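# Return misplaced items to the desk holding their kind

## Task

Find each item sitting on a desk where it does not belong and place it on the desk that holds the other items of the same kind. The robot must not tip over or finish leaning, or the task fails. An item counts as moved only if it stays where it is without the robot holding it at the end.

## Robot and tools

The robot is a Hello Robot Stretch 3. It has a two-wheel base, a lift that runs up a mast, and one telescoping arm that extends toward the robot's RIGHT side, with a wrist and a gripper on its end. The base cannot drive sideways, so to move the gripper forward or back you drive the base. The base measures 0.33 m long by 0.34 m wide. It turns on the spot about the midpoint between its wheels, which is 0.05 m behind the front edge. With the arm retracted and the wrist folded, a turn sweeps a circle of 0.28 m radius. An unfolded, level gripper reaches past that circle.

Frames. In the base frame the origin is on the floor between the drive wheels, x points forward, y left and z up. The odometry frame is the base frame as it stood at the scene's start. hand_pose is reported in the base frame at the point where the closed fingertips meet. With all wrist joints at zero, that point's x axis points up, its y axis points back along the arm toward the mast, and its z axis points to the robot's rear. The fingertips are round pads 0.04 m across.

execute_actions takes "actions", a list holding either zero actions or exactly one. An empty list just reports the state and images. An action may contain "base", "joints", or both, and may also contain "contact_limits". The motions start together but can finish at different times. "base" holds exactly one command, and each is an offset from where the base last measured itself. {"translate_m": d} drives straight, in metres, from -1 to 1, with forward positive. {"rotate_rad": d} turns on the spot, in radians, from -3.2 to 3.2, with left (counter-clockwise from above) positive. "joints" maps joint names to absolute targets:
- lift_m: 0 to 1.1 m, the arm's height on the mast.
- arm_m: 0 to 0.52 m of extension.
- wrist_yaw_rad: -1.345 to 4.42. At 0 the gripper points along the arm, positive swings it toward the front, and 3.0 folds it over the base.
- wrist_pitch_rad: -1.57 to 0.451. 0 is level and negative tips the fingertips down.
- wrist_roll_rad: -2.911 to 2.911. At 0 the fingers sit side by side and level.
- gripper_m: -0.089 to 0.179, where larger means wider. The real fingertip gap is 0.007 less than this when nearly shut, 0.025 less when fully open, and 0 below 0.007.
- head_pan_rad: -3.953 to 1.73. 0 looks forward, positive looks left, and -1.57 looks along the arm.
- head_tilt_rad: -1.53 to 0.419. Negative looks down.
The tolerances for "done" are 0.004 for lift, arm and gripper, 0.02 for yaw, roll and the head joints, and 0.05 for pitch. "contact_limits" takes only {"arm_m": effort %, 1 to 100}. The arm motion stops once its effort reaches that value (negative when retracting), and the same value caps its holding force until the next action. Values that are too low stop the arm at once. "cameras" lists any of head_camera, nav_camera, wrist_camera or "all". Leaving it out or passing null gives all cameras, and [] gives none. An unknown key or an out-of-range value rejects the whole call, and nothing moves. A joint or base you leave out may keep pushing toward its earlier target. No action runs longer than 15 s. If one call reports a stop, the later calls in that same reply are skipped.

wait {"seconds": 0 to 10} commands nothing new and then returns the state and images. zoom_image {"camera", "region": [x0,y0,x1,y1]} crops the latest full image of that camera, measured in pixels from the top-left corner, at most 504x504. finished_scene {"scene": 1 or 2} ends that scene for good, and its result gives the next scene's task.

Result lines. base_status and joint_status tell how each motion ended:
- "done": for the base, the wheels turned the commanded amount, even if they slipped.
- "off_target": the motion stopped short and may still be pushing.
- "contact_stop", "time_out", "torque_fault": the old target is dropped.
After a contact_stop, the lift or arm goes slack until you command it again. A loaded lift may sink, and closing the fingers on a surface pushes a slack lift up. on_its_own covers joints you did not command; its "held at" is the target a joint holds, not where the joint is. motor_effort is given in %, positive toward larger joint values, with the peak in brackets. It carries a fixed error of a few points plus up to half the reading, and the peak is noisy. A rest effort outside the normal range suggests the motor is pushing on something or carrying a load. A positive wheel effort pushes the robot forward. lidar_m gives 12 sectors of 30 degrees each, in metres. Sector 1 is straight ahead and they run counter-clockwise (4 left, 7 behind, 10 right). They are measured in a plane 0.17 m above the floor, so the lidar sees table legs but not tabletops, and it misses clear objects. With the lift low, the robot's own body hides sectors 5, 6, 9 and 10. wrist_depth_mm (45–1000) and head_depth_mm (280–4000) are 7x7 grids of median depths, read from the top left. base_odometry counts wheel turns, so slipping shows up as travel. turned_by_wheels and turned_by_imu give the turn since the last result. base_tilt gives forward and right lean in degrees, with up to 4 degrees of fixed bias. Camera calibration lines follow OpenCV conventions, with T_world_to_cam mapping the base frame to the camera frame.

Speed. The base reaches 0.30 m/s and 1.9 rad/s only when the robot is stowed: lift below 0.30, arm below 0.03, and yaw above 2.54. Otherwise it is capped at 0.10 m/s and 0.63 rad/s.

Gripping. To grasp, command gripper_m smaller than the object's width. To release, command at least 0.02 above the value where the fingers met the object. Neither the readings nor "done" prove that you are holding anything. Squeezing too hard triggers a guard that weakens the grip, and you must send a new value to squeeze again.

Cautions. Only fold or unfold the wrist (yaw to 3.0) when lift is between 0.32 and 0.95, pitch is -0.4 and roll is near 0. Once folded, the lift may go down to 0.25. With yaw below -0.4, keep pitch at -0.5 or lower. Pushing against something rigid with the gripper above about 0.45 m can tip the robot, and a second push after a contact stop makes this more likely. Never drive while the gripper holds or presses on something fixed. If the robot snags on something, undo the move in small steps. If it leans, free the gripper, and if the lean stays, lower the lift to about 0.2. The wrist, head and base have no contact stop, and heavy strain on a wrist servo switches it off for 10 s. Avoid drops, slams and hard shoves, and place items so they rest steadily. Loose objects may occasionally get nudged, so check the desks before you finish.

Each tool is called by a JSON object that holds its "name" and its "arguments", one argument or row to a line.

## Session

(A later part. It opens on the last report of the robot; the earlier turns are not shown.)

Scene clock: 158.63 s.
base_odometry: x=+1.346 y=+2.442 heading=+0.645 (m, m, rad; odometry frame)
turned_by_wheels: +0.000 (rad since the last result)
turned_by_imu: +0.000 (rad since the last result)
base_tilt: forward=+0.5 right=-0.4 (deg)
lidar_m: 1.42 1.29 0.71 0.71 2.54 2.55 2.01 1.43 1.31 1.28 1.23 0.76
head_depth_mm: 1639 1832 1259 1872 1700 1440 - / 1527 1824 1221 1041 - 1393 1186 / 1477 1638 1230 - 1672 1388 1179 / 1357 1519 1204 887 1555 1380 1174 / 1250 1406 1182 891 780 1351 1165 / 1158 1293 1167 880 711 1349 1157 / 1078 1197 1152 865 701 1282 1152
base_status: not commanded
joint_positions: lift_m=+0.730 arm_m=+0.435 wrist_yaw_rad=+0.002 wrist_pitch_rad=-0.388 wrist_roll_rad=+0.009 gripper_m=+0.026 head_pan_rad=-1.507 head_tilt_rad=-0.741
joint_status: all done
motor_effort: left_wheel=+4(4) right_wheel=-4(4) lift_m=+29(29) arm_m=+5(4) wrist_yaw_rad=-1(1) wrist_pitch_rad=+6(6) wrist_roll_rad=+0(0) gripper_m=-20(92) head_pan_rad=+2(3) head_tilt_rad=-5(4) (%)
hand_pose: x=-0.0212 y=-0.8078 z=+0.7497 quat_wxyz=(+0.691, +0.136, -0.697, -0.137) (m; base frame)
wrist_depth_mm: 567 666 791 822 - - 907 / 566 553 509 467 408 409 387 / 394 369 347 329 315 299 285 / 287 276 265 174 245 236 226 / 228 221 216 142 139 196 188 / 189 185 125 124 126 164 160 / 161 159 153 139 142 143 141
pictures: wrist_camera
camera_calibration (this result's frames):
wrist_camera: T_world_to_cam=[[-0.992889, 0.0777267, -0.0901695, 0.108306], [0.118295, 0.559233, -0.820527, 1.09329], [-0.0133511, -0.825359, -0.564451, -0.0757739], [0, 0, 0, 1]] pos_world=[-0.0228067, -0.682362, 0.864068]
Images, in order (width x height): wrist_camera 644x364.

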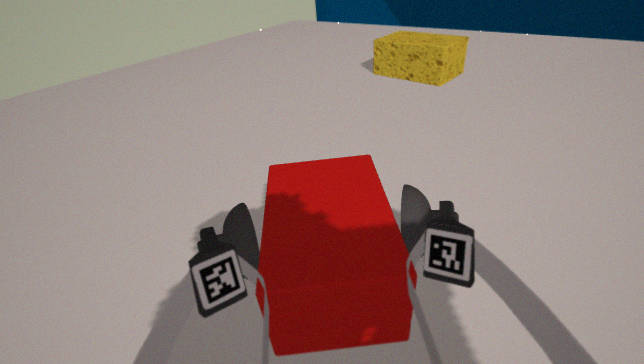

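{"name": "execute_actions", "arguments": {
  "actions": [
    {"joints":{"lift_m":0.77}}
  ],
  "cameras": ["wrist_camera"]
}}

{"name": "execute_actions", "arguments": {
  "actions": [
    {"base":{"rotate_rad":-0.35},"joints":{"arm_m":0.0,"lift_m":0.8,"wrist_yaw_rad":2.65,"wrist_pitch_rad":-0.4,"head_pan_rad":-3.0,"head_tilt_rad":-0.7}}
  ],
  "cameras": ["wrist_camera","nav_camera"]
}}

{"name": "execute_actions", "arguments": {
  "actions": [
    {"base":{"translate_m":-0.43},"joints":{"lift_m":0.29}}
  ],
  "cameras": []
}}

{"name": "execute_actions", "arguments": {
  "actions": [
    {"base":{"translate_m":-1.0}}
  ],
  "cameras": ["nav_camera","wrist_camera"]
}}

Scene clock: 167.97 s.
base_odometry: x=+1.346 y=+2.442 heading=+0.645 (m, m, rad; odometry frame)
turned_by_wheels: +0.000 (rad since the last result)
turned_by_imu: +0.000 (rad since the last result)
base_tilt: forward=+0.5 right=-0.3 (deg)
lidar_m: 1.42 1.29 0.71 0.71 2.55 2.55 2.01 1.43 1.31 1.28 1.23 0.76
head_depth_mm: 1643 1835 1272 1885 1688 - - / 1527 1816 1306 - 1637 1395 1183 / 1466 1636 1292 877 1665 1385 1180 / 1360 1514 1211 877 1554 1366 1176 / 1248 1412 1188 892 778 1361 1167 / 1159 1294 1166 883 712 1348 1156 / 1086 1196 1147 868 701 1278 1153
base_status: not commanded
joint_positions: lift_m=+0.770 arm_m=+0.435 wrist_yaw_rad=+0.001 wrist_pitch_rad=-0.388 wrist_roll_rad=+0.009 gripper_m=+0.026 head_pan_rad=-1.507 head_tilt_rad=-0.741
joint_status: all done
motor_effort: left_wheel=+3(4) right_wheel=-3(4) lift_m=+39(44) arm_m=+4(6) wrist_yaw_rad=-1(2) wrist_pitch_rad=+6(6) wrist_roll_rad=+0(0) gripper_m=-17(20) head_pan_rad=+2(3) head_tilt_rad=-5(5) (%)
hand_pose: x=-0.0213 y=-0.8078 z=+0.7892 quat_wxyz=(+0.691, +0.136, -0.697, -0.137) (m; base frame)
wrist_depth_mm: 574 665 827 - - - 969 / 585 664 647 590 451 523 494 / 506 475 447 421 398 382 365 / 374 355 335 182 313 302 291 / 290 282 276 147 144 249 240 / 241 236 215 132 203 210 205 / 207 205 196 151 184 183 182
pictures: wrist_camera
camera_calibration (this result's frames):
wrist_camera: T_world_to_cam=[[-0.992859, 0.0781439, -0.090136, 0.112094], [0.118508, 0.559538, -0.820288, 1.12579], [-0.013666, -0.825113, -0.564803, -0.0529925], [0, 0, 0, 1]] pos_world=[-0.0228459, -0.682406, 0.903646]
Images, in order (width x height): wrist_camera 644x364.

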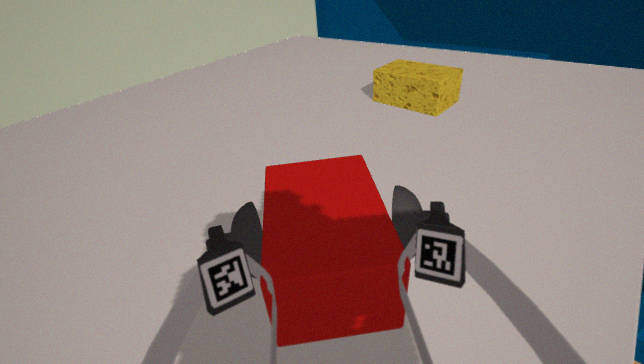

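Scene clock: 172.37 s.
base_odometry: x=+1.346 y=+2.442 heading=+0.295 (m, m, rad; odometry frame)
turned_by_wheels: -0.350 (rad since the last result)
turned_by_imu: -0.351 (rad since the last result)
base_tilt: forward=+0.5 right=-0.5 (deg)
lidar_m: 0.76 1.38 0.84 0.71 1.69 2.25 2.02 1.43 1.38 1.28 1.31 1.22
head_depth_mm: 2181 2381 2657 2251 1761 - - / 2334 2583 2775 2228 1739 - - / 2501 2728 2880 2203 1736 - - / 2647 2977 3019 2170 1697 1404 1190 / 1755 2031 2323 2141 1692 1396 1198 / 1772 2074 2332 2053 1683 1380 1200 / 1779 2018 1934 1960 1661 1372 1213
base_status: done
joint_positions: lift_m=+0.800 arm_m=+0.000 wrist_yaw_rad=+2.648 wrist_pitch_rad=-0.418 wrist_roll_rad=+0.009 gripper_m=+0.026 head_pan_rad=-2.993 head_tilt_rad=-0.704
joint_status: all done
motor_effort: left_wheel=+3(8) right_wheel=-4(13) lift_m=+39(40) arm_m=-4(4) wrist_yaw_rad=+2(6) wrist_pitch_rad=+6(6) wrist_roll_rad=+0(0) gripper_m=-17(17) head_pan_rad=-3(30) head_tilt_rad=+3(10) (%)
hand_pose: x=+0.0852 y=+0.0523 z=+0.8125 quat_wxyz=(+0.312, +0.709, -0.028, +0.632) (m; base frame)
wrist_depth_mm: - - - - - - - / 775 693 707 - - - - / 585 585 - - - - 422 / 805 - - 182 - - - / - - - 147 145 - - / - - - 132 - - - / - - - 151 945 953 923
pictures: nav_camera (sideways: a quarter turn counterclockwise sets it upright), wrist_camera
camera_calibration (this result's frames):
nav_camera: T_world_to_cam=[[-0.584333, -0.117444, 0.80297, -0.993428], [-0.140605, 0.989159, 0.0423561, -0.000628374], [-0.79924, -0.0881511, -0.594512, 0.744872], [0, 0, 0, 1]] pos_world=[0.0147502, -0.0503891, 1.24056]
wrist_camera: T_world_to_cam=[[0.835217, -0.542874, -0.087747, 0.0275092], [-0.381543, -0.457152, -0.803391, 0.733064], [0.396027, 0.704486, -0.588951, 0.576023], [0, 0, 0, 1]] pos_world=[0.0285987, -0.0557442, 0.9306]
Images, in order (width x height): nav_camera 672x504, wrist_camera 644x364.

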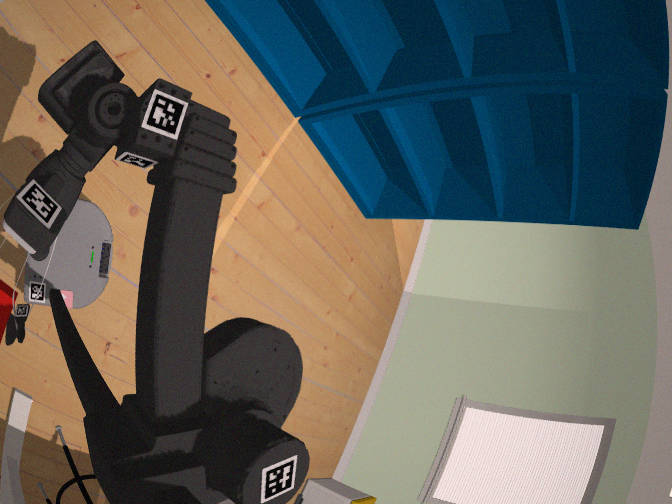

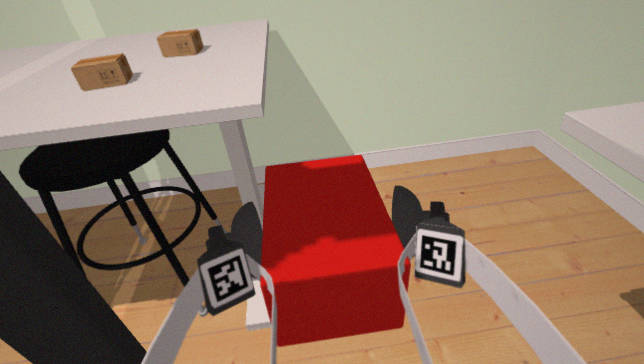

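Scene clock: 178.23 s.
base_odometry: x=+0.934 y=+2.317 heading=+0.295 (m, m, rad; odometry frame)
turned_by_wheels: +0.000 (rad since the last result)
turned_by_imu: -0.002 (rad since the last result)
base_tilt: forward=+0.6 right=-0.4 (deg)
lidar_m: 1.19 1.57 0.80 0.87 1.43 2.16 2.19 1.60 1.13 1.27 1.44 1.62
head_depth_mm: 1847 2021 2226 2266 1752 1444 1212 / 1959 2143 2372 2222 1750 1426 1208 / 2108 2318 2571 2184 1719 1415 1201 / 2245 2484 2728 2174 1701 1397 1194 / 2418 2682 2871 2081 1688 1395 1186 / 1352 1540 1696 1950 1670 1382 1174 / 1444 1687 1659 1947 1643 1374 1165
base_status: done
joint_positions: lift_m=+0.290 arm_m=+0.000 wrist_yaw_rad=+2.648 wrist_pitch_rad=-0.419 wrist_roll_rad=+0.009 gripper_m=+0.026 head_pan_rad=-2.993 head_tilt_rad=-0.704
joint_status: all done
motor_effort: left_wheel=+3(3) right_wheel=-4(9) lift_m=+29(34) arm_m=-3(3) wrist_yaw_rad=+2(2) wrist_pitch_rad=+6(6) wrist_roll_rad=+0(0) gripper_m=-17(17) head_pan_rad=-3(2) head_tilt_rad=+2(3) (%)
hand_pose: x=+0.0851 y=+0.0522 z=+0.3027 quat_wxyz=(+0.312, +0.709, -0.028, +0.632) (m; base frame)
wrist_depth_mm: - - - - - - - / - - - - - - - / - - 984 935 878 849 806 / 825 792 746 182 707 683 650 / 681 645 636 147 144 567 543 / - 542 - 132 464 480 465 / - - - 150 418 419 409
pictures: none
No camera images: the call's "cameras" was empty. Leave "cameras" out to get every camera's image.

Scene clock: 183.23 s.
base_odometry: x=-0.022 y=+2.026 heading=+0.296 (m, m, rad; odometry frame)
turned_by_wheels: +0.000 (rad since the last result)
turned_by_imu: -0.005 (rad since the last result)
base_tilt: forward=+0.5 right=-0.5 (deg)
lidar_m: 2.18 1.53 1.43 1.51 1.33 1.25 1.27 0.74 0.73 0.93 0.91 2.11
head_depth_mm: 1055 1144 1262 1410 1580 1439 1216 / 1116 1226 1356 1506 1657 1427 1206 / 1187 1311 1464 1655 1726 1418 1201 / 1265 1413 1581 1806 1708 1408 1191 / 1360 1522 1744 1958 1692 1390 1184 / 1474 1654 1907 2040 1675 1378 1173 / 1594 1836 2105 2083 1665 1364 1167
base_status: done
joint_positions: lift_m=+0.290 arm_m=+0.000 wrist_yaw_rad=+2.648 wrist_pitch_rad=-0.419 wrist_roll_rad=+0.009 gripper_m=+0.026 head_pan_rad=-2.993 head_tilt_rad=-0.704
joint_status: not commanded
motor_effort: left_wheel=+4(5) right_wheel=-3(12) lift_m=+29(30) arm_m=-3(2) wrist_yaw_rad=+2(2) wrist_pitch_rad=+6(6) wrist_roll_rad=+0(0) gripper_m=-18(17) head_pan_rad=-3(3) head_tilt_rad=+2(2) (%)
hand_pose: x=+0.0851 y=+0.0522 z=+0.3027 quat_wxyz=(+0.312, +0.709, -0.028, +0.632) (m; base frame)
wrist_depth_mm: - - - - - - - / - - - - - - - / - - 975 950 885 837 809 / 828 792 749 181 706 680 652 / 681 628 629 147 145 559 542 / - 538 - 132 460 480 465 / - - - 151 418 418 411
pictures: nav_camera (sideways: a quarter turn counterclockwise sets it upright), wrist_camera
camera_calibration (this result's frames):
nav_camera: T_world_to_cam=[[-0.583665, -0.117297, 0.803478, -0.994093], [-0.140492, 0.989176, 0.0423498, -0.000620794], [-0.799748, -0.088164, -0.593827, 0.743984], [0, 0, 0, 1]] pos_world=[0.0146945, -0.0503975, 1.24056]
wrist_camera: T_world_to_cam=[[0.835286, -0.54278, -0.087676, -0.0172198], [-0.381784, -0.457838, -0.802885, 0.323318], [0.395649, 0.704112, -0.589651, 0.276111], [0, 0, 0, 1]] pos_world=[0.0285782, -0.0557326, 0.420887]
Images, in order (width x height): nav_camera 672x504, wrist_camera 644x364.

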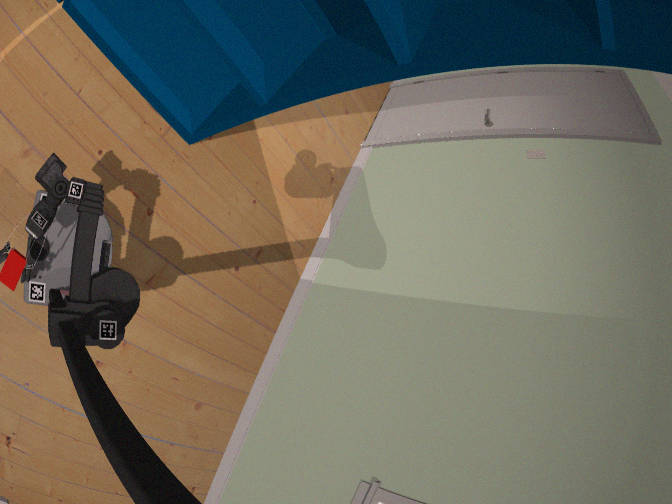

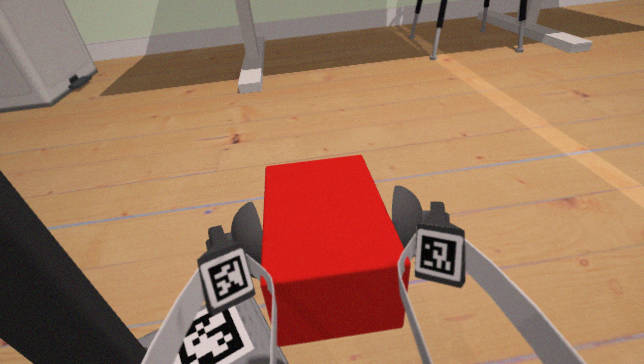

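{"name": "execute_actions", "arguments": {
  "actions": [
    {"base":{"translate_m":-0.8}}
  ],
  "cameras": []
}}

{"name": "execute_actions", "arguments": {
  "actions": [
    {"base":{"rotate_rad":1.15}}
  ],
  "cameras": ["nav_camera"]
}}

{"name": "execute_actions", "arguments": {
  "actions": [
    {"base":{"translate_m":-1.0},"joints":{"head_pan_rad":-1.9}}
  ],
  "cameras": ["nav_camera"]
}}

Scene clock: 192.63 s.
base_odometry: x=-0.788 y=+1.792 heading=+0.296 (m, m, rad; odometry frame)
turned_by_wheels: +0.000 (rad since the last result)
turned_by_imu: -0.004 (rad since the last result)
base_tilt: forward=+0.5 right=-0.4 (deg)
lidar_m: 2.99 2.08 1.58 0.83 0.56 0.52 0.53 0.68 1.41 0.70 0.57 1.37
head_depth_mm: 419 458 504 559 628 715 835 / 444 489 540 604 685 791 937 / 473 522 581 657 755 884 1073 / 505 560 630 719 836 1004 1147 / 540 607 688 795 943 1158 1185 / 580 659 755 887 1078 1308 1176 / 632 722 841 1007 1259 1375 1166
base_status: done
joint_positions: lift_m=+0.290 arm_m=+0.000 wrist_yaw_rad=+2.648 wrist_pitch_rad=-0.419 wrist_roll_rad=+0.009 gripper_m=+0.026 head_pan_rad=-2.993 head_tilt_rad=-0.704
joint_status: not commanded
motor_effort: left_wheel=+3(7) right_wheel=-4(10) lift_m=+30(30) arm_m=-3(3) wrist_yaw_rad=+2(2) wrist_pitch_rad=+6(6) wrist_roll_rad=+0(0) gripper_m=-17(17) head_pan_rad=-3(2) head_tilt_rad=+1(2) (%)
hand_pose: x=+0.0851 y=+0.0522 z=+0.3027 quat_wxyz=(+0.312, +0.709, -0.028, +0.632) (m; base frame)
wrist_depth_mm: 849 - - - - - - / 814 - - - - - - / 792 - 983 938 885 845 815 / 738 795 762 182 708 679 643 / 676 639 622 147 144 566 546 / - 539 - 132 462 475 470 / - - - 150 419 419 412
pictures: none
No camera images: the call's "cameras" was empty. Leave "cameras" out to get every camera's image.

Scene clock: 194.63 s.
base_odometry: x=-0.788 y=+1.792 heading=+1.446 (m, m, rad; odometry frame)
turned_by_wheels: +1.150 (rad since the last result)
turned_by_imu: +1.152 (rad since the last result)
base_tilt: forward=+0.5 right=-0.4 (deg)
lidar_m: 1.58 0.75 0.54 0.52 0.54 0.74 1.95 0.63 0.57 1.40 2.27 1.86
head_depth_mm: 2103 2315 2519 2048 1716 1447 1216 / 2134 2387 2647 2234 1755 1436 1205 / 2187 2442 2719 2202 1726 1423 1196 / 2220 2494 2721 2159 1712 1406 1187 / 2254 2507 2787 2158 1690 1393 1183 / 2306 2577 2772 2111 1674 1378 1178 / 2338 2603 2589 1022 1100 1193 1147
base_status: done
joint_positions: lift_m=+0.290 arm_m=+0.000 wrist_yaw_rad=+2.648 wrist_pitch_rad=-0.419 wrist_roll_rad=+0.009 gripper_m=+0.026 head_pan_rad=-2.993 head_tilt_rad=-0.704
joint_status: not commanded
motor_effort: left_wheel=-1(5) right_wheel=+4(12) lift_m=+29(29) arm_m=-4(3) wrist_yaw_rad=+2(1) wrist_pitch_rad=+6(6) wrist_roll_rad=+0(0) gripper_m=-17(17) head_pan_rad=-3(2) head_tilt_rad=+2(2) (%)
hand_pose: x=+0.0851 y=+0.0522 z=+0.3027 quat_wxyz=(+0.312, +0.709, -0.028, +0.632) (m; base frame)
wrist_depth_mm: 427 475 543 634 756 935 - / 452 512 581 688 831 992 - / 480 546 642 744 864 836 804 / 511 584 665 182 706 674 644 / 554 601 623 147 144 561 545 / - 536 - 132 457 478 468 / - - - 151 420 419 411
pictures: nav_camera (sideways: a quarter turn counterclockwise sets it upright)
camera_calibration (this result's frames):
nav_camera: T_world_to_cam=[[-0.583636, -0.117047, 0.803535, -0.994169], [-0.140083, 0.989234, 0.042349, -0.000622347], [-0.799841, -0.0878455, -0.593749, 0.743883], [0, 0, 0, 1]] pos_world=[0.0146681, -0.0504019, 1.24056]
Images, in order (width x height): nav_camera 672x504.

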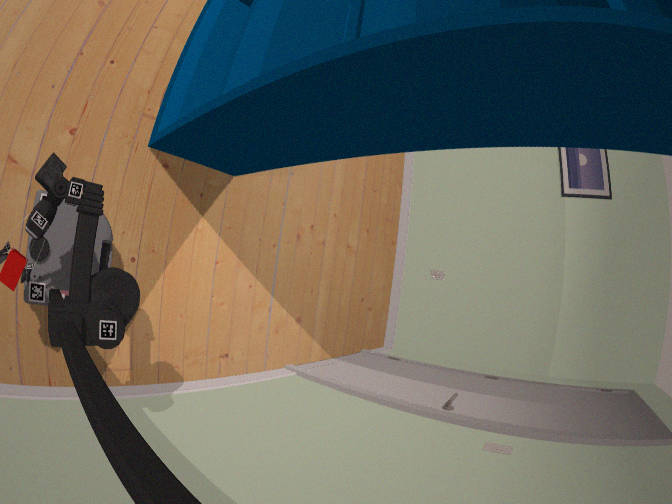

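Scene clock: 199.63 s.
base_odometry: x=-0.913 y=+0.800 heading=+1.445 (m, m, rad; odometry frame)
turned_by_wheels: +0.000 (rad since the last result)
turned_by_imu: -0.005 (rad since the last result)
base_tilt: forward=+0.6 right=-0.4 (deg)
lidar_m: 2.06 0.74 0.54 0.52 0.53 0.70 1.56 1.61 2.19 0.73 0.49 0.63
head_depth_mm: 2247 2334 2444 2261 1761 1442 1219 / 2635 2819 2816 2245 1745 1427 1209 / 2914 3260 3077 2199 1716 1414 1199 / 2883 3316 2970 2170 1704 1397 1196 / 2838 3225 2928 2132 1704 1400 1179 / 2687 3068 2912 2113 1679 1381 1176 / 2590 2957 2813 2090 1654 1376 1168
base_status: done
joint_positions: lift_m=+0.290 arm_m=+0.000 wrist_yaw_rad=+2.648 wrist_pitch_rad=-0.419 wrist_roll_rad=+0.009 gripper_m=+0.026 head_pan_rad=-1.907 head_tilt_rad=-0.704
joint_status: all done
motor_effort: left_wheel=+0(7) right_wheel=+3(8) lift_m=+29(30) arm_m=-3(3) wrist_yaw_rad=+2(2) wrist_pitch_rad=+6(6) wrist_roll_rad=+0(0) gripper_m=-17(18) head_pan_rad=+3(31) head_tilt_rad=+2(1) (%)
hand_pose: x=+0.0850 y=+0.0522 z=+0.3027 quat_wxyz=(+0.312, +0.709, -0.028, +0.632) (m; base frame)
wrist_depth_mm: 422 471 536 627 741 932 - / 449 508 584 685 839 - - / 480 539 623 738 834 847 802 / 502 578 654 182 705 672 658 / 546 606 621 147 145 569 543 / - 539 - 132 460 477 471 / - - - 150 421 419 408
pictures: nav_camera (sideways: a quarter turn counterclockwise sets it upright)
camera_calibration (this result's frames):
nav_camera: T_world_to_cam=[[-0.168201, -0.570999, 0.803535, -0.996703], [-0.940663, 0.336689, 0.042349, 0.00426121], [-0.294723, -0.748733, -0.593749, 0.740801], [0, 0, 0, 1]] pos_world=[0.0546934, -0.0158883, 1.24056]
Images, in order (width x height): nav_camera 672x504.

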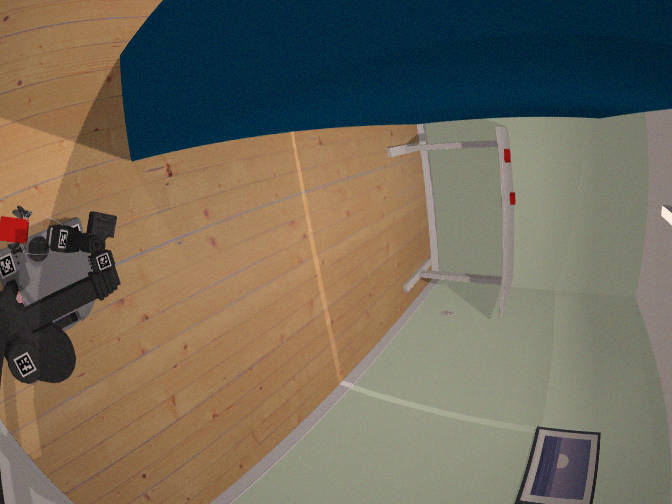

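{"name": "execute_actions", "arguments": {
  "actions": [
    {"base":{"rotate_rad":-1.97},"joints":{"head_pan_rad":0.3,"head_tilt_rad":-0.6}}
  ],
  "cameras": []
}}

{"name": "execute_actions", "arguments": {
  "actions": [
    {"base":{"translate_m":1.0}}
  ],
  "cameras": []
}}

{"name": "execute_actions", "arguments": {
  "actions": [
    {"base":{"translate_m":0.85}}
  ],
  "cameras": []
}}

{"name": "execute_actions", "arguments": {
  "actions": [
    {"base":{"translate_m":0.27},"joints":{"lift_m":0.65}}
  ],
  "cameras": ["nav_camera"]
}}

{"name": "execute_actions", "arguments": {
  "actions": [
    {"base":{"rotate_rad":1.9},"joints":{"lift_m":1.01,"wrist_yaw_rad":0.0,"wrist_pitch_rad":-0.37,"head_pan_rad":-1.5,"arm_m":0.02}}
  ],
  "cameras": ["wrist_camera"]
}}

{"name": "execute_actions", "arguments": {
  "actions": [
    {"joints":{"arm_m":0.33,"lift_m":0.99}}
  ],
  "cameras": ["wrist_camera","head_camera"]
}}

Scene clock: 210.90 s.
base_odometry: x=-0.913 y=+0.800 heading=-0.524 (m, m, rad; odometry frame)
turned_by_wheels: -1.970 (rad since the last result)
turned_by_imu: -1.973 (rad since the last result)
base_tilt: forward=+0.5 right=-0.4 (deg)
lidar_m: 2.54 0.48 0.49 0.74 1.37 0.65 0.52 0.52 0.56 0.81 1.56 1.69
head_depth_mm: 2881 3045 3313 2647 1959 1540 1285 / 2832 3057 3424 2606 1927 1530 1269 / 2823 3105 3418 2536 1907 1515 1255 / 2800 3063 3364 2516 1873 1505 1252 / 2750 2989 3258 2486 1868 1492 1239 / 1499 1542 1590 1636 1674 1425 1235 / 793 804 822 833 841 848 861
base_status: done
joint_positions: lift_m=+0.290 arm_m=+0.000 wrist_yaw_rad=+2.648 wrist_pitch_rad=-0.419 wrist_roll_rad=+0.009 gripper_m=+0.026 head_pan_rad=+0.293 head_tilt_rad=-0.605
joint_status: all done
motor_effort: left_wheel=+4(9) right_wheel=-4(9) lift_m=+29(30) arm_m=-3(3) wrist_yaw_rad=+2(2) wrist_pitch_rad=+6(6) wrist_roll_rad=+0(0) gripper_m=-17(17) head_pan_rad=+2(31) head_tilt_rad=+3(14) (%)
hand_pose: x=+0.0850 y=+0.0522 z=+0.3026 quat_wxyz=(+0.312, +0.709, -0.028, +0.632) (m; base frame)
wrist_depth_mm: - - 643 517 580 - - / - - 736 583 660 - - / - - 862 641 751 860 797 / 817 787 756 181 689 676 655 / 679 636 621 147 144 565 547 / - 535 - 132 461 480 474 / - - - 150 422 418 412
pictures: none
No camera images: the call's "cameras" was empty. Leave "cameras" out to get every camera's image.

Scene clock: 215.97 s.
base_odometry: x=-0.047 y=+0.300 heading=-0.524 (m, m, rad; odometry frame)
turned_by_wheels: +0.000 (rad since the last result)
turned_by_imu: +0.005 (rad since the last result)
base_tilt: forward=+0.5 right=-0.5 (deg)
lidar_m: 1.93 1.48 0.71 0.57 0.57 0.61 1.45 1.41 1.48 1.18 1.17 1.28
head_depth_mm: 2031 2139 2406 2388 1957 1557 1276 / 2003 2137 2489 2586 1935 1527 1271 / 2006 2069 2456 2546 1915 1517 1257 / 1975 1804 2433 2528 1881 1509 1250 / 1961 2064 2412 2485 1866 1488 1243 / 1948 2049 2360 2345 1831 1481 1230 / 1922 1986 2213 2232 1815 1463 1220
base_status: done
joint_positions: lift_m=+0.290 arm_m=+0.000 wrist_yaw_rad=+2.648 wrist_pitch_rad=-0.419 wrist_roll_rad=+0.009 gripper_m=+0.026 head_pan_rad=+0.293 head_tilt_rad=-0.605
joint_status: not commanded
motor_effort: left_wheel=+3(9) right_wheel=-3(9) lift_m=+29(29) arm_m=-3(3) wrist_yaw_rad=+2(2) wrist_pitch_rad=+6(6) wrist_roll_rad=+0(0) gripper_m=-17(18) head_pan_rad=+2(2) head_tilt_rad=+2(3) (%)
hand_pose: x=+0.0850 y=+0.0522 z=+0.3026 quat_wxyz=(+0.312, +0.709, -0.028, +0.632) (m; base frame)
wrist_depth_mm: 479 576 734 980 - - - / 498 597 778 - - - - / 515 628 830 932 881 849 806 / 542 664 749 182 710 669 644 / 589 617 626 147 145 567 541 / - 537 - 132 462 478 467 / - - - 151 421 418 409
pictures: none
No camera images: the call's "cameras" was empty. Leave "cameras" out to get every camera's image.

Scene clock: 220.63 s.
base_odometry: x=+0.689 y=-0.126 heading=-0.524 (m, m, rad; odometry frame)
turned_by_wheels: +0.000 (rad since the last result)
turned_by_imu: +0.005 (rad since the last result)
base_tilt: forward=+0.6 right=-0.4 (deg)
lidar_m: 1.23 1.55 1.12 0.90 0.89 0.96 1.48 2.20 1.07 0.86 0.85 0.93
head_depth_mm: 1324 1458 1065 1333 1772 1549 1280 / 1314 1446 1040 1832 1858 1526 1268 / 1294 1428 1012 1809 1908 1515 1259 / 1291 1408 989 1777 1898 1499 1254 / 1278 1397 967 1763 1855 1491 1240 / 1268 1378 947 1756 1848 1480 1230 / 1264 1372 927 1747 1822 1460 1223
base_status: done
joint_positions: lift_m=+0.290 arm_m=+0.000 wrist_yaw_rad=+2.648 wrist_pitch_rad=-0.419 wrist_roll_rad=+0.009 gripper_m=+0.026 head_pan_rad=+0.293 head_tilt_rad=-0.605
joint_status: not commanded
motor_effort: left_wheel=+2(9) right_wheel=-3(5) lift_m=+29(30) arm_m=-3(3) wrist_yaw_rad=+2(2) wrist_pitch_rad=+6(6) wrist_roll_rad=+0(0) gripper_m=-17(17) head_pan_rad=+2(2) head_tilt_rad=+2(2) (%)
hand_pose: x=+0.0850 y=+0.0522 z=+0.3026 quat_wxyz=(+0.312, +0.709, -0.028, +0.632) (m; base frame)
wrist_depth_mm: 734 870 - - - - - / 770 926 - - - - - / 780 932 996 917 899 842 802 / 775 791 746 182 712 665 647 / 678 633 628 148 145 566 543 / - 541 - 132 464 475 466 / - - - 151 417 415 408
pictures: none
No camera images: the call's "cameras" was empty. Leave "cameras" out to get every camera's image.

Scene clock: 224.90 s.
base_odometry: x=+0.923 y=-0.261 heading=-0.524 (m, m, rad; odometry frame)
turned_by_wheels: +0.000 (rad since the last result)
turned_by_imu: +0.002 (rad since the last result)
base_tilt: forward=+0.6 right=-0.4 (deg)
lidar_m: 0.96 1.30 1.11 1.00 0.99 1.08 1.65 1.94 0.94 0.76 0.75 0.82
head_depth_mm: 1095 1211 1071 695 1149 1502 1277 / 1089 1204 1040 682 1700 1408 1269 / 1084 1192 1014 672 1718 1529 1262 / 1071 1182 990 660 1702 1500 1251 / 1066 1177 973 651 1678 1488 1242 / 1056 1166 947 641 1666 1470 1233 / 1051 1153 924 632 1643 1465 1221
base_status: done
joint_positions: lift_m=+0.650 arm_m=+0.000 wrist_yaw_rad=+2.648 wrist_pitch_rad=-0.419 wrist_roll_rad=+0.009 gripper_m=+0.026 head_pan_rad=+0.293 head_tilt_rad=-0.605
joint_status: all done
motor_effort: left_wheel=+2(9) right_wheel=-2(5) lift_m=+39(40) arm_m=-3(2) wrist_yaw_rad=+2(2) wrist_pitch_rad=+6(7) wrist_roll_rad=+0(0) gripper_m=-18(17) head_pan_rad=+2(3) head_tilt_rad=+2(2) (%)
hand_pose: x=+0.0850 y=+0.0522 z=+0.6622 quat_wxyz=(+0.312, +0.709, -0.027, +0.632) (m; base frame)
wrist_depth_mm: 817 978 - - - - 984 / 835 - - - - - - / 869 - - - - - - / 931 - - 181 - - - / 989 - - 147 144 - - / - - 925 132 856 887 869 / - 881 843 151 794 778 779
pictures: nav_camera (sideways: a quarter turn counterclockwise sets it upright)
camera_calibration (this result's frames):
nav_camera: T_world_to_cam=[[0.481945, 0.176302, 0.858281, -1.07205], [0.2774, -0.959862, 0.0414011, -0.00194035], [0.831131, 0.218134, -0.511507, 0.626935], [0, 0, 0, 1]] pos_world=[-0.00385814, 0.0503857, 1.24088]
Images, in order (width x height): nav_camera 672x504.

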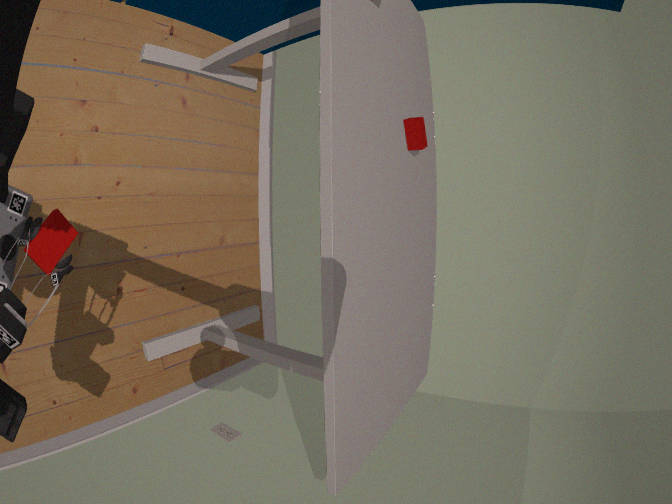

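Scene clock: 229.00 s.
base_odometry: x=+0.923 y=-0.261 heading=+1.376 (m, m, rad; odometry frame)
turned_by_wheels: +1.900 (rad since the last result)
turned_by_imu: +1.908 (rad since the last result)
base_tilt: forward=+0.5 right=-0.4 (deg)
lidar_m: 0.99 1.01 1.32 2.45 1.14 0.79 0.75 0.77 0.96 1.30 1.11 1.05
head_depth_mm: 1065 1170 1082 765 - - - / 1066 1175 1046 763 - - - / 1078 1181 1016 766 - - - / 1076 1182 993 694 1703 1508 1223 / 1086 1190 971 652 1698 1496 1242 / 1086 1196 897 643 1677 1484 1230 / 1085 1197 876 633 1696 1462 1219
base_status: done
joint_positions: lift_m=+1.010 arm_m=+0.020 wrist_yaw_rad=+0.002 wrist_pitch_rad=-0.392 wrist_roll_rad=+0.009 gripper_m=+0.026 head_pan_rad=-1.493 head_tilt_rad=-0.605
joint_status: all done
motor_effort: left_wheel=+0(3) right_wheel=+3(9) lift_m=+39(39) arm_m=+4(5) wrist_yaw_rad=-2(4) wrist_pitch_rad=+7(8) wrist_roll_rad=+0(0) gripper_m=-18(18) head_pan_rad=-3(30) head_tilt_rad=+2(2) (%)
hand_pose: x=-0.0210 y=-0.3924 z=+1.0284 quat_wxyz=(+0.691, +0.138, -0.696, -0.138) (m; base frame)
wrist_depth_mm: 886 922 947 950 967 913 749 / 824 659 683 635 582 556 524 / 524 496 468 444 425 405 388 / 388 373 356 182 333 322 331 / 308 303 300 147 144 - 849 / - - - 132 - - 878 / - - - 151 - - 870
pictures: wrist_camera
camera_calibration (this result's frames):
wrist_camera: T_world_to_cam=[[-0.99296, 0.0771864, -0.0898464, 0.100804], [0.117776, 0.562657, -0.818258, 1.08862], [-0.0126057, -0.823079, -0.567786, 0.428762], [0, 0, 0, 1]] pos_world=[-0.0227132, -0.267392, 1.14327]
Images, in order (width x height): wrist_camera 644x364.

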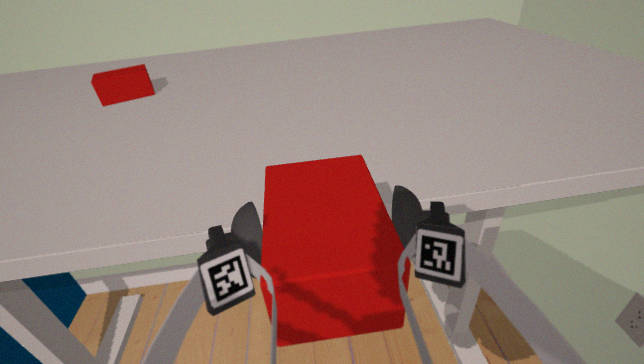

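Scene clock: 232.50 s.
base_odometry: x=+0.923 y=-0.261 heading=+1.376 (m, m, rad; odometry frame)
turned_by_wheels: +0.000 (rad since the last result)
turned_by_imu: +0.000 (rad since the last result)
base_tilt: forward=+0.5 right=-0.4 (deg)
lidar_m: 0.99 1.01 1.33 2.46 1.14 0.79 0.75 0.77 0.96 1.30 1.11 1.05
head_depth_mm: 1067 1157 - 666 1632 1312 1255 / 1066 1160 - 668 1664 1526 1270 / 1073 1184 - 640 1676 1519 1262 / 1073 1187 1003 663 1686 1502 1249 / 1079 1189 972 652 1679 1488 1241 / 1079 1197 897 643 1677 1477 1229 / 1087 1199 875 632 1691 1463 1221
base_status: not commanded
joint_positions: lift_m=+0.990 arm_m=+0.330 wrist_yaw_rad=+0.002 wrist_pitch_rad=-0.392 wrist_roll_rad=+0.009 gripper_m=+0.026 head_pan_rad=-1.493 head_tilt_rad=-0.605
joint_status: all done
motor_effort: left_wheel=-1(0) right_wheel=+4(4) lift_m=+30(35) arm_m=+6(6) wrist_yaw_rad=-1(2) wrist_pitch_rad=+7(7) wrist_roll_rad=+0(0) gripper_m=-18(17) head_pan_rad=-2(2) head_tilt_rad=+2(2) (%)
hand_pose: x=-0.0212 y=-0.7023 z=+1.0087 quat_wxyz=(+0.691, +0.138, -0.696, -0.138) (m; base frame)
wrist_depth_mm: 624 648 658 671 699 701 715 / 660 666 613 564 518 493 462 / 462 442 417 396 381 359 346 / 343 334 317 182 296 282 273 / 274 265 260 147 144 235 227 / 227 222 203 132 191 199 194 / 195 192 185 152 173 172 170
pictures: head_camera (sideways: a quarter turn clockwise sets it upright), wrist_camera
camera_calibration (this result's frames):
head_camera: T_world_to_cam=[[-0.099624, 0.493929, -0.863776, 1.14644], [0.9937, 0.0941741, -0.0607578, 0.0813819], [0.0513353, -0.864387, -0.500199, 0.603172], [0, 0, 0, 1]] pos_world=[0.00237962, -0.0525493, 1.29692]
wrist_camera: T_world_to_cam=[[-0.992896, 0.0779989, -0.0898509, 0.123356], [0.118239, 0.562511, -0.818292, 1.24692], [-0.0132838, -0.823103, -0.567737, 0.16242], [0, 0, 0, 1]] pos_world=[-0.0227978, -0.577337, 1.12364]
Images, in order (width x height): head_camera 896x504, wrist_camera 644x364.

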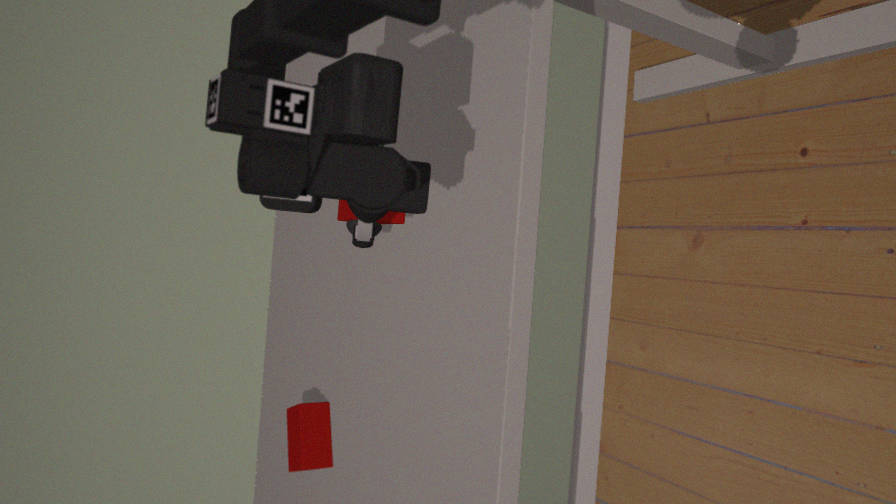

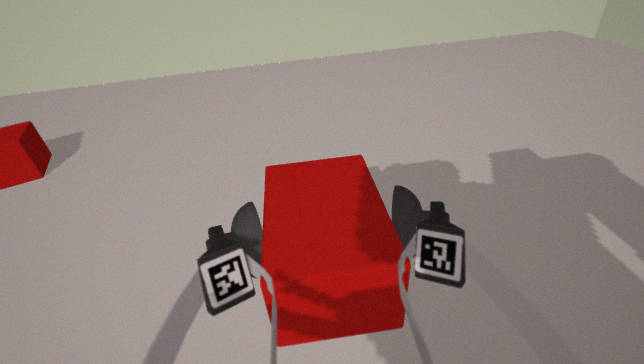

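{"name": "execute_actions", "arguments": {
  "actions": [
    {"joints":{"lift_m":0.965}}
  ],
  "cameras": []
}}

{"name": "execute_actions", "arguments": {
  "actions": [
    {"joints":{"gripper_m":0.15}}
  ],
  "cameras": []
}}

{"name": "execute_actions", "arguments": {
  "actions": [
    {"joints":{"arm_m":0.24}}
  ],
  "cameras": ["wrist_camera"]
}}

{"name": "finished_scene", "arguments": {
  "scene": 2
}}

Scene clock: 236.13 s.
base_odometry: x=+0.923 y=-0.261 heading=+1.376 (m, m, rad; odometry frame)
turned_by_wheels: +0.000 (rad since the last result)
turned_by_imu: +0.000 (rad since the last result)
base_tilt: forward=+0.6 right=-0.4 (deg)
lidar_m: 0.99 1.01 1.32 2.46 1.14 0.79 0.75 0.77 0.97 1.30 1.10 1.04
head_depth_mm: 1065 1166 - 658 1628 1317 1251 / 1070 1178 - 636 1682 1533 1270 / 1073 1182 - 617 1679 1525 1259 / 1074 1184 998 660 1688 1514 1247 / 1075 1190 972 653 1692 1495 1252 / 1083 1192 894 642 1674 1476 1236 / 1087 1191 880 634 1691 1474 1218
base_status: not commanded
joint_positions: lift_m=+0.965 arm_m=+0.330 wrist_yaw_rad=+0.002 wrist_pitch_rad=-0.392 wrist_roll_rad=+0.009 gripper_m=+0.026 head_pan_rad=-1.493 head_tilt_rad=-0.605
joint_status: all done
motor_effort: left_wheel=+0(1) right_wheel=+4(4) lift_m=+29(29) arm_m=+5(5) wrist_yaw_rad=-1(1) wrist_pitch_rad=+7(7) wrist_roll_rad=+0(0) gripper_m=-17(18) head_pan_rad=-2(2) head_tilt_rad=+2(2) (%)
hand_pose: x=-0.0212 y=-0.7024 z=+0.9838 quat_wxyz=(+0.691, +0.138, -0.696, -0.138) (m; base frame)
wrist_depth_mm: 618 642 659 677 671 660 631 / 621 563 520 482 452 422 397 / 393 375 358 340 321 307 294 / 294 285 271 181 254 244 233 / 235 227 222 147 144 201 194 / 196 190 174 132 164 170 166 / 166 164 158 148 150 148 145
pictures: none
No camera images: the call's "cameras" was empty. Leave "cameras" out to get every camera's image.

Scene clock: 237.87 s.
base_odometry: x=+0.923 y=-0.261 heading=+1.376 (m, m, rad; odometry frame)
turned_by_wheels: +0.000 (rad since the last result)
turned_by_imu: +0.000 (rad since the last result)
base_tilt: forward=+0.5 right=-0.4 (deg)
lidar_m: 0.99 1.01 1.32 2.45 1.14 0.80 0.75 0.77 0.96 1.30 1.11 1.05
head_depth_mm: 1062 1174 - 659 1633 1321 1252 / 1066 1169 - 650 1679 1530 1270 / 1075 1179 - 617 1679 1518 1263 / 1075 1184 995 660 1690 1505 1247 / 1076 1192 972 655 1689 1491 1237 / 1085 1192 895 642 1681 1477 1231 / 1091 1197 874 633 1683 1459 1220
base_status: not commanded
joint_positions: lift_m=+0.965 arm_m=+0.330 wrist_yaw_rad=+0.002 wrist_pitch_rad=-0.390 wrist_roll_rad=+0.009 gripper_m=+0.150 head_pan_rad=-1.493 head_tilt_rad=-0.605
joint_status: all done
motor_effort: left_wheel=-1(1) right_wheel=+4(4) lift_m=+29(29) arm_m=+5(6) wrist_yaw_rad=-1(1) wrist_pitch_rad=+6(7) wrist_roll_rad=+0(0) gripper_m=+0(82) head_pan_rad=-2(3) head_tilt_rad=+3(2) (%)
hand_pose: x=-0.0212 y=-0.7026 z=+0.9843 quat_wxyz=(+0.691, +0.137, -0.697, -0.137) (m; base frame)
wrist_depth_mm: 625 636 648 675 690 670 638 / 631 571 525 485 452 423 397 / 395 382 363 340 324 308 293 / 296 286 273 183 253 250 233 / 237 238 219 149 199 - 195 / 196 - 184 135 165 169 167 / 172 159 160 150 152 149 145
pictures: none
No camera images: the call's "cameras" was empty. Leave "cameras" out to get every camera's image.

Scene clock: 239.77 s.
base_odometry: x=+0.923 y=-0.261 heading=+1.376 (m, m, rad; odometry frame)
turned_by_wheels: +0.000 (rad since the last result)
turned_by_imu: +0.000 (rad since the last result)
base_tilt: forward=+0.4 right=-0.3 (deg)
lidar_m: 0.99 1.01 1.32 2.46 1.14 0.79 0.75 0.77 0.96 1.30 1.10 1.04
head_depth_mm: 1063 1173 1245 648 1639 1319 1249 / 1067 1186 - - 1673 1528 1266 / 1077 1180 1187 - 1692 1528 1261 / 1076 1186 995 632 1704 1499 1248 / 1078 1192 971 651 1697 1499 1244 / 1079 1195 898 641 1683 1473 1231 / 1085 1200 875 633 1692 1467 1215
base_status: not commanded
joint_positions: lift_m=+0.965 arm_m=+0.240 wrist_yaw_rad=+0.002 wrist_pitch_rad=-0.389 wrist_roll_rad=+0.009 gripper_m=+0.150 head_pan_rad=-1.493 head_tilt_rad=-0.605
joint_status: all done
motor_effort: left_wheel=-1(1) right_wheel=+4(4) lift_m=+29(29) arm_m=-4(4) wrist_yaw_rad=-2(1) wrist_pitch_rad=+6(6) wrist_roll_rad=+0(0) gripper_m=+0(0) head_pan_rad=-3(2) head_tilt_rad=+3(3) (%)
hand_pose: x=-0.0212 y=-0.6132 z=+0.9844 quat_wxyz=(+0.691, +0.137, -0.697, -0.137) (m; base frame)
wrist_depth_mm: 699 728 736 762 748 681 632 / 626 567 528 485 454 427 400 / 391 382 362 240 327 309 296 / 298 287 275 214 254 249 235 / 237 238 221 215 207 - 196 / 197 - 188 182 176 169 167 / 173 160 160 156 153 149 145
pictures: wrist_camera
camera_calibration (this result's frames):
wrist_camera: T_world_to_cam=[[-0.992896, 0.0777245, -0.0900934, 0.114295], [0.118244, 0.560012, -0.820003, 1.17708], [-0.0132809, -0.82483, -0.565224, 0.218438], [0, 0, 0, 1]] pos_world=[-0.0227977, -0.487889, 1.09897]
Images, in order (width x height): wrist_camera 644x364.

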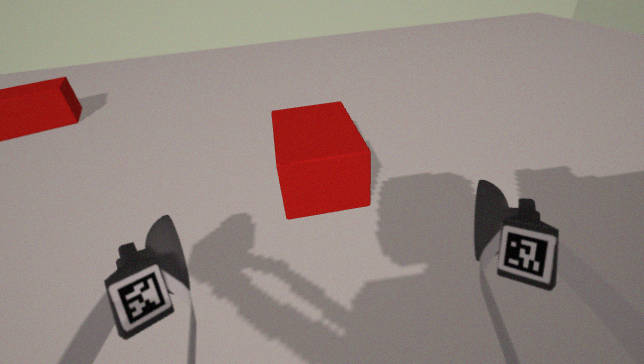

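The scene is finished: the task was done.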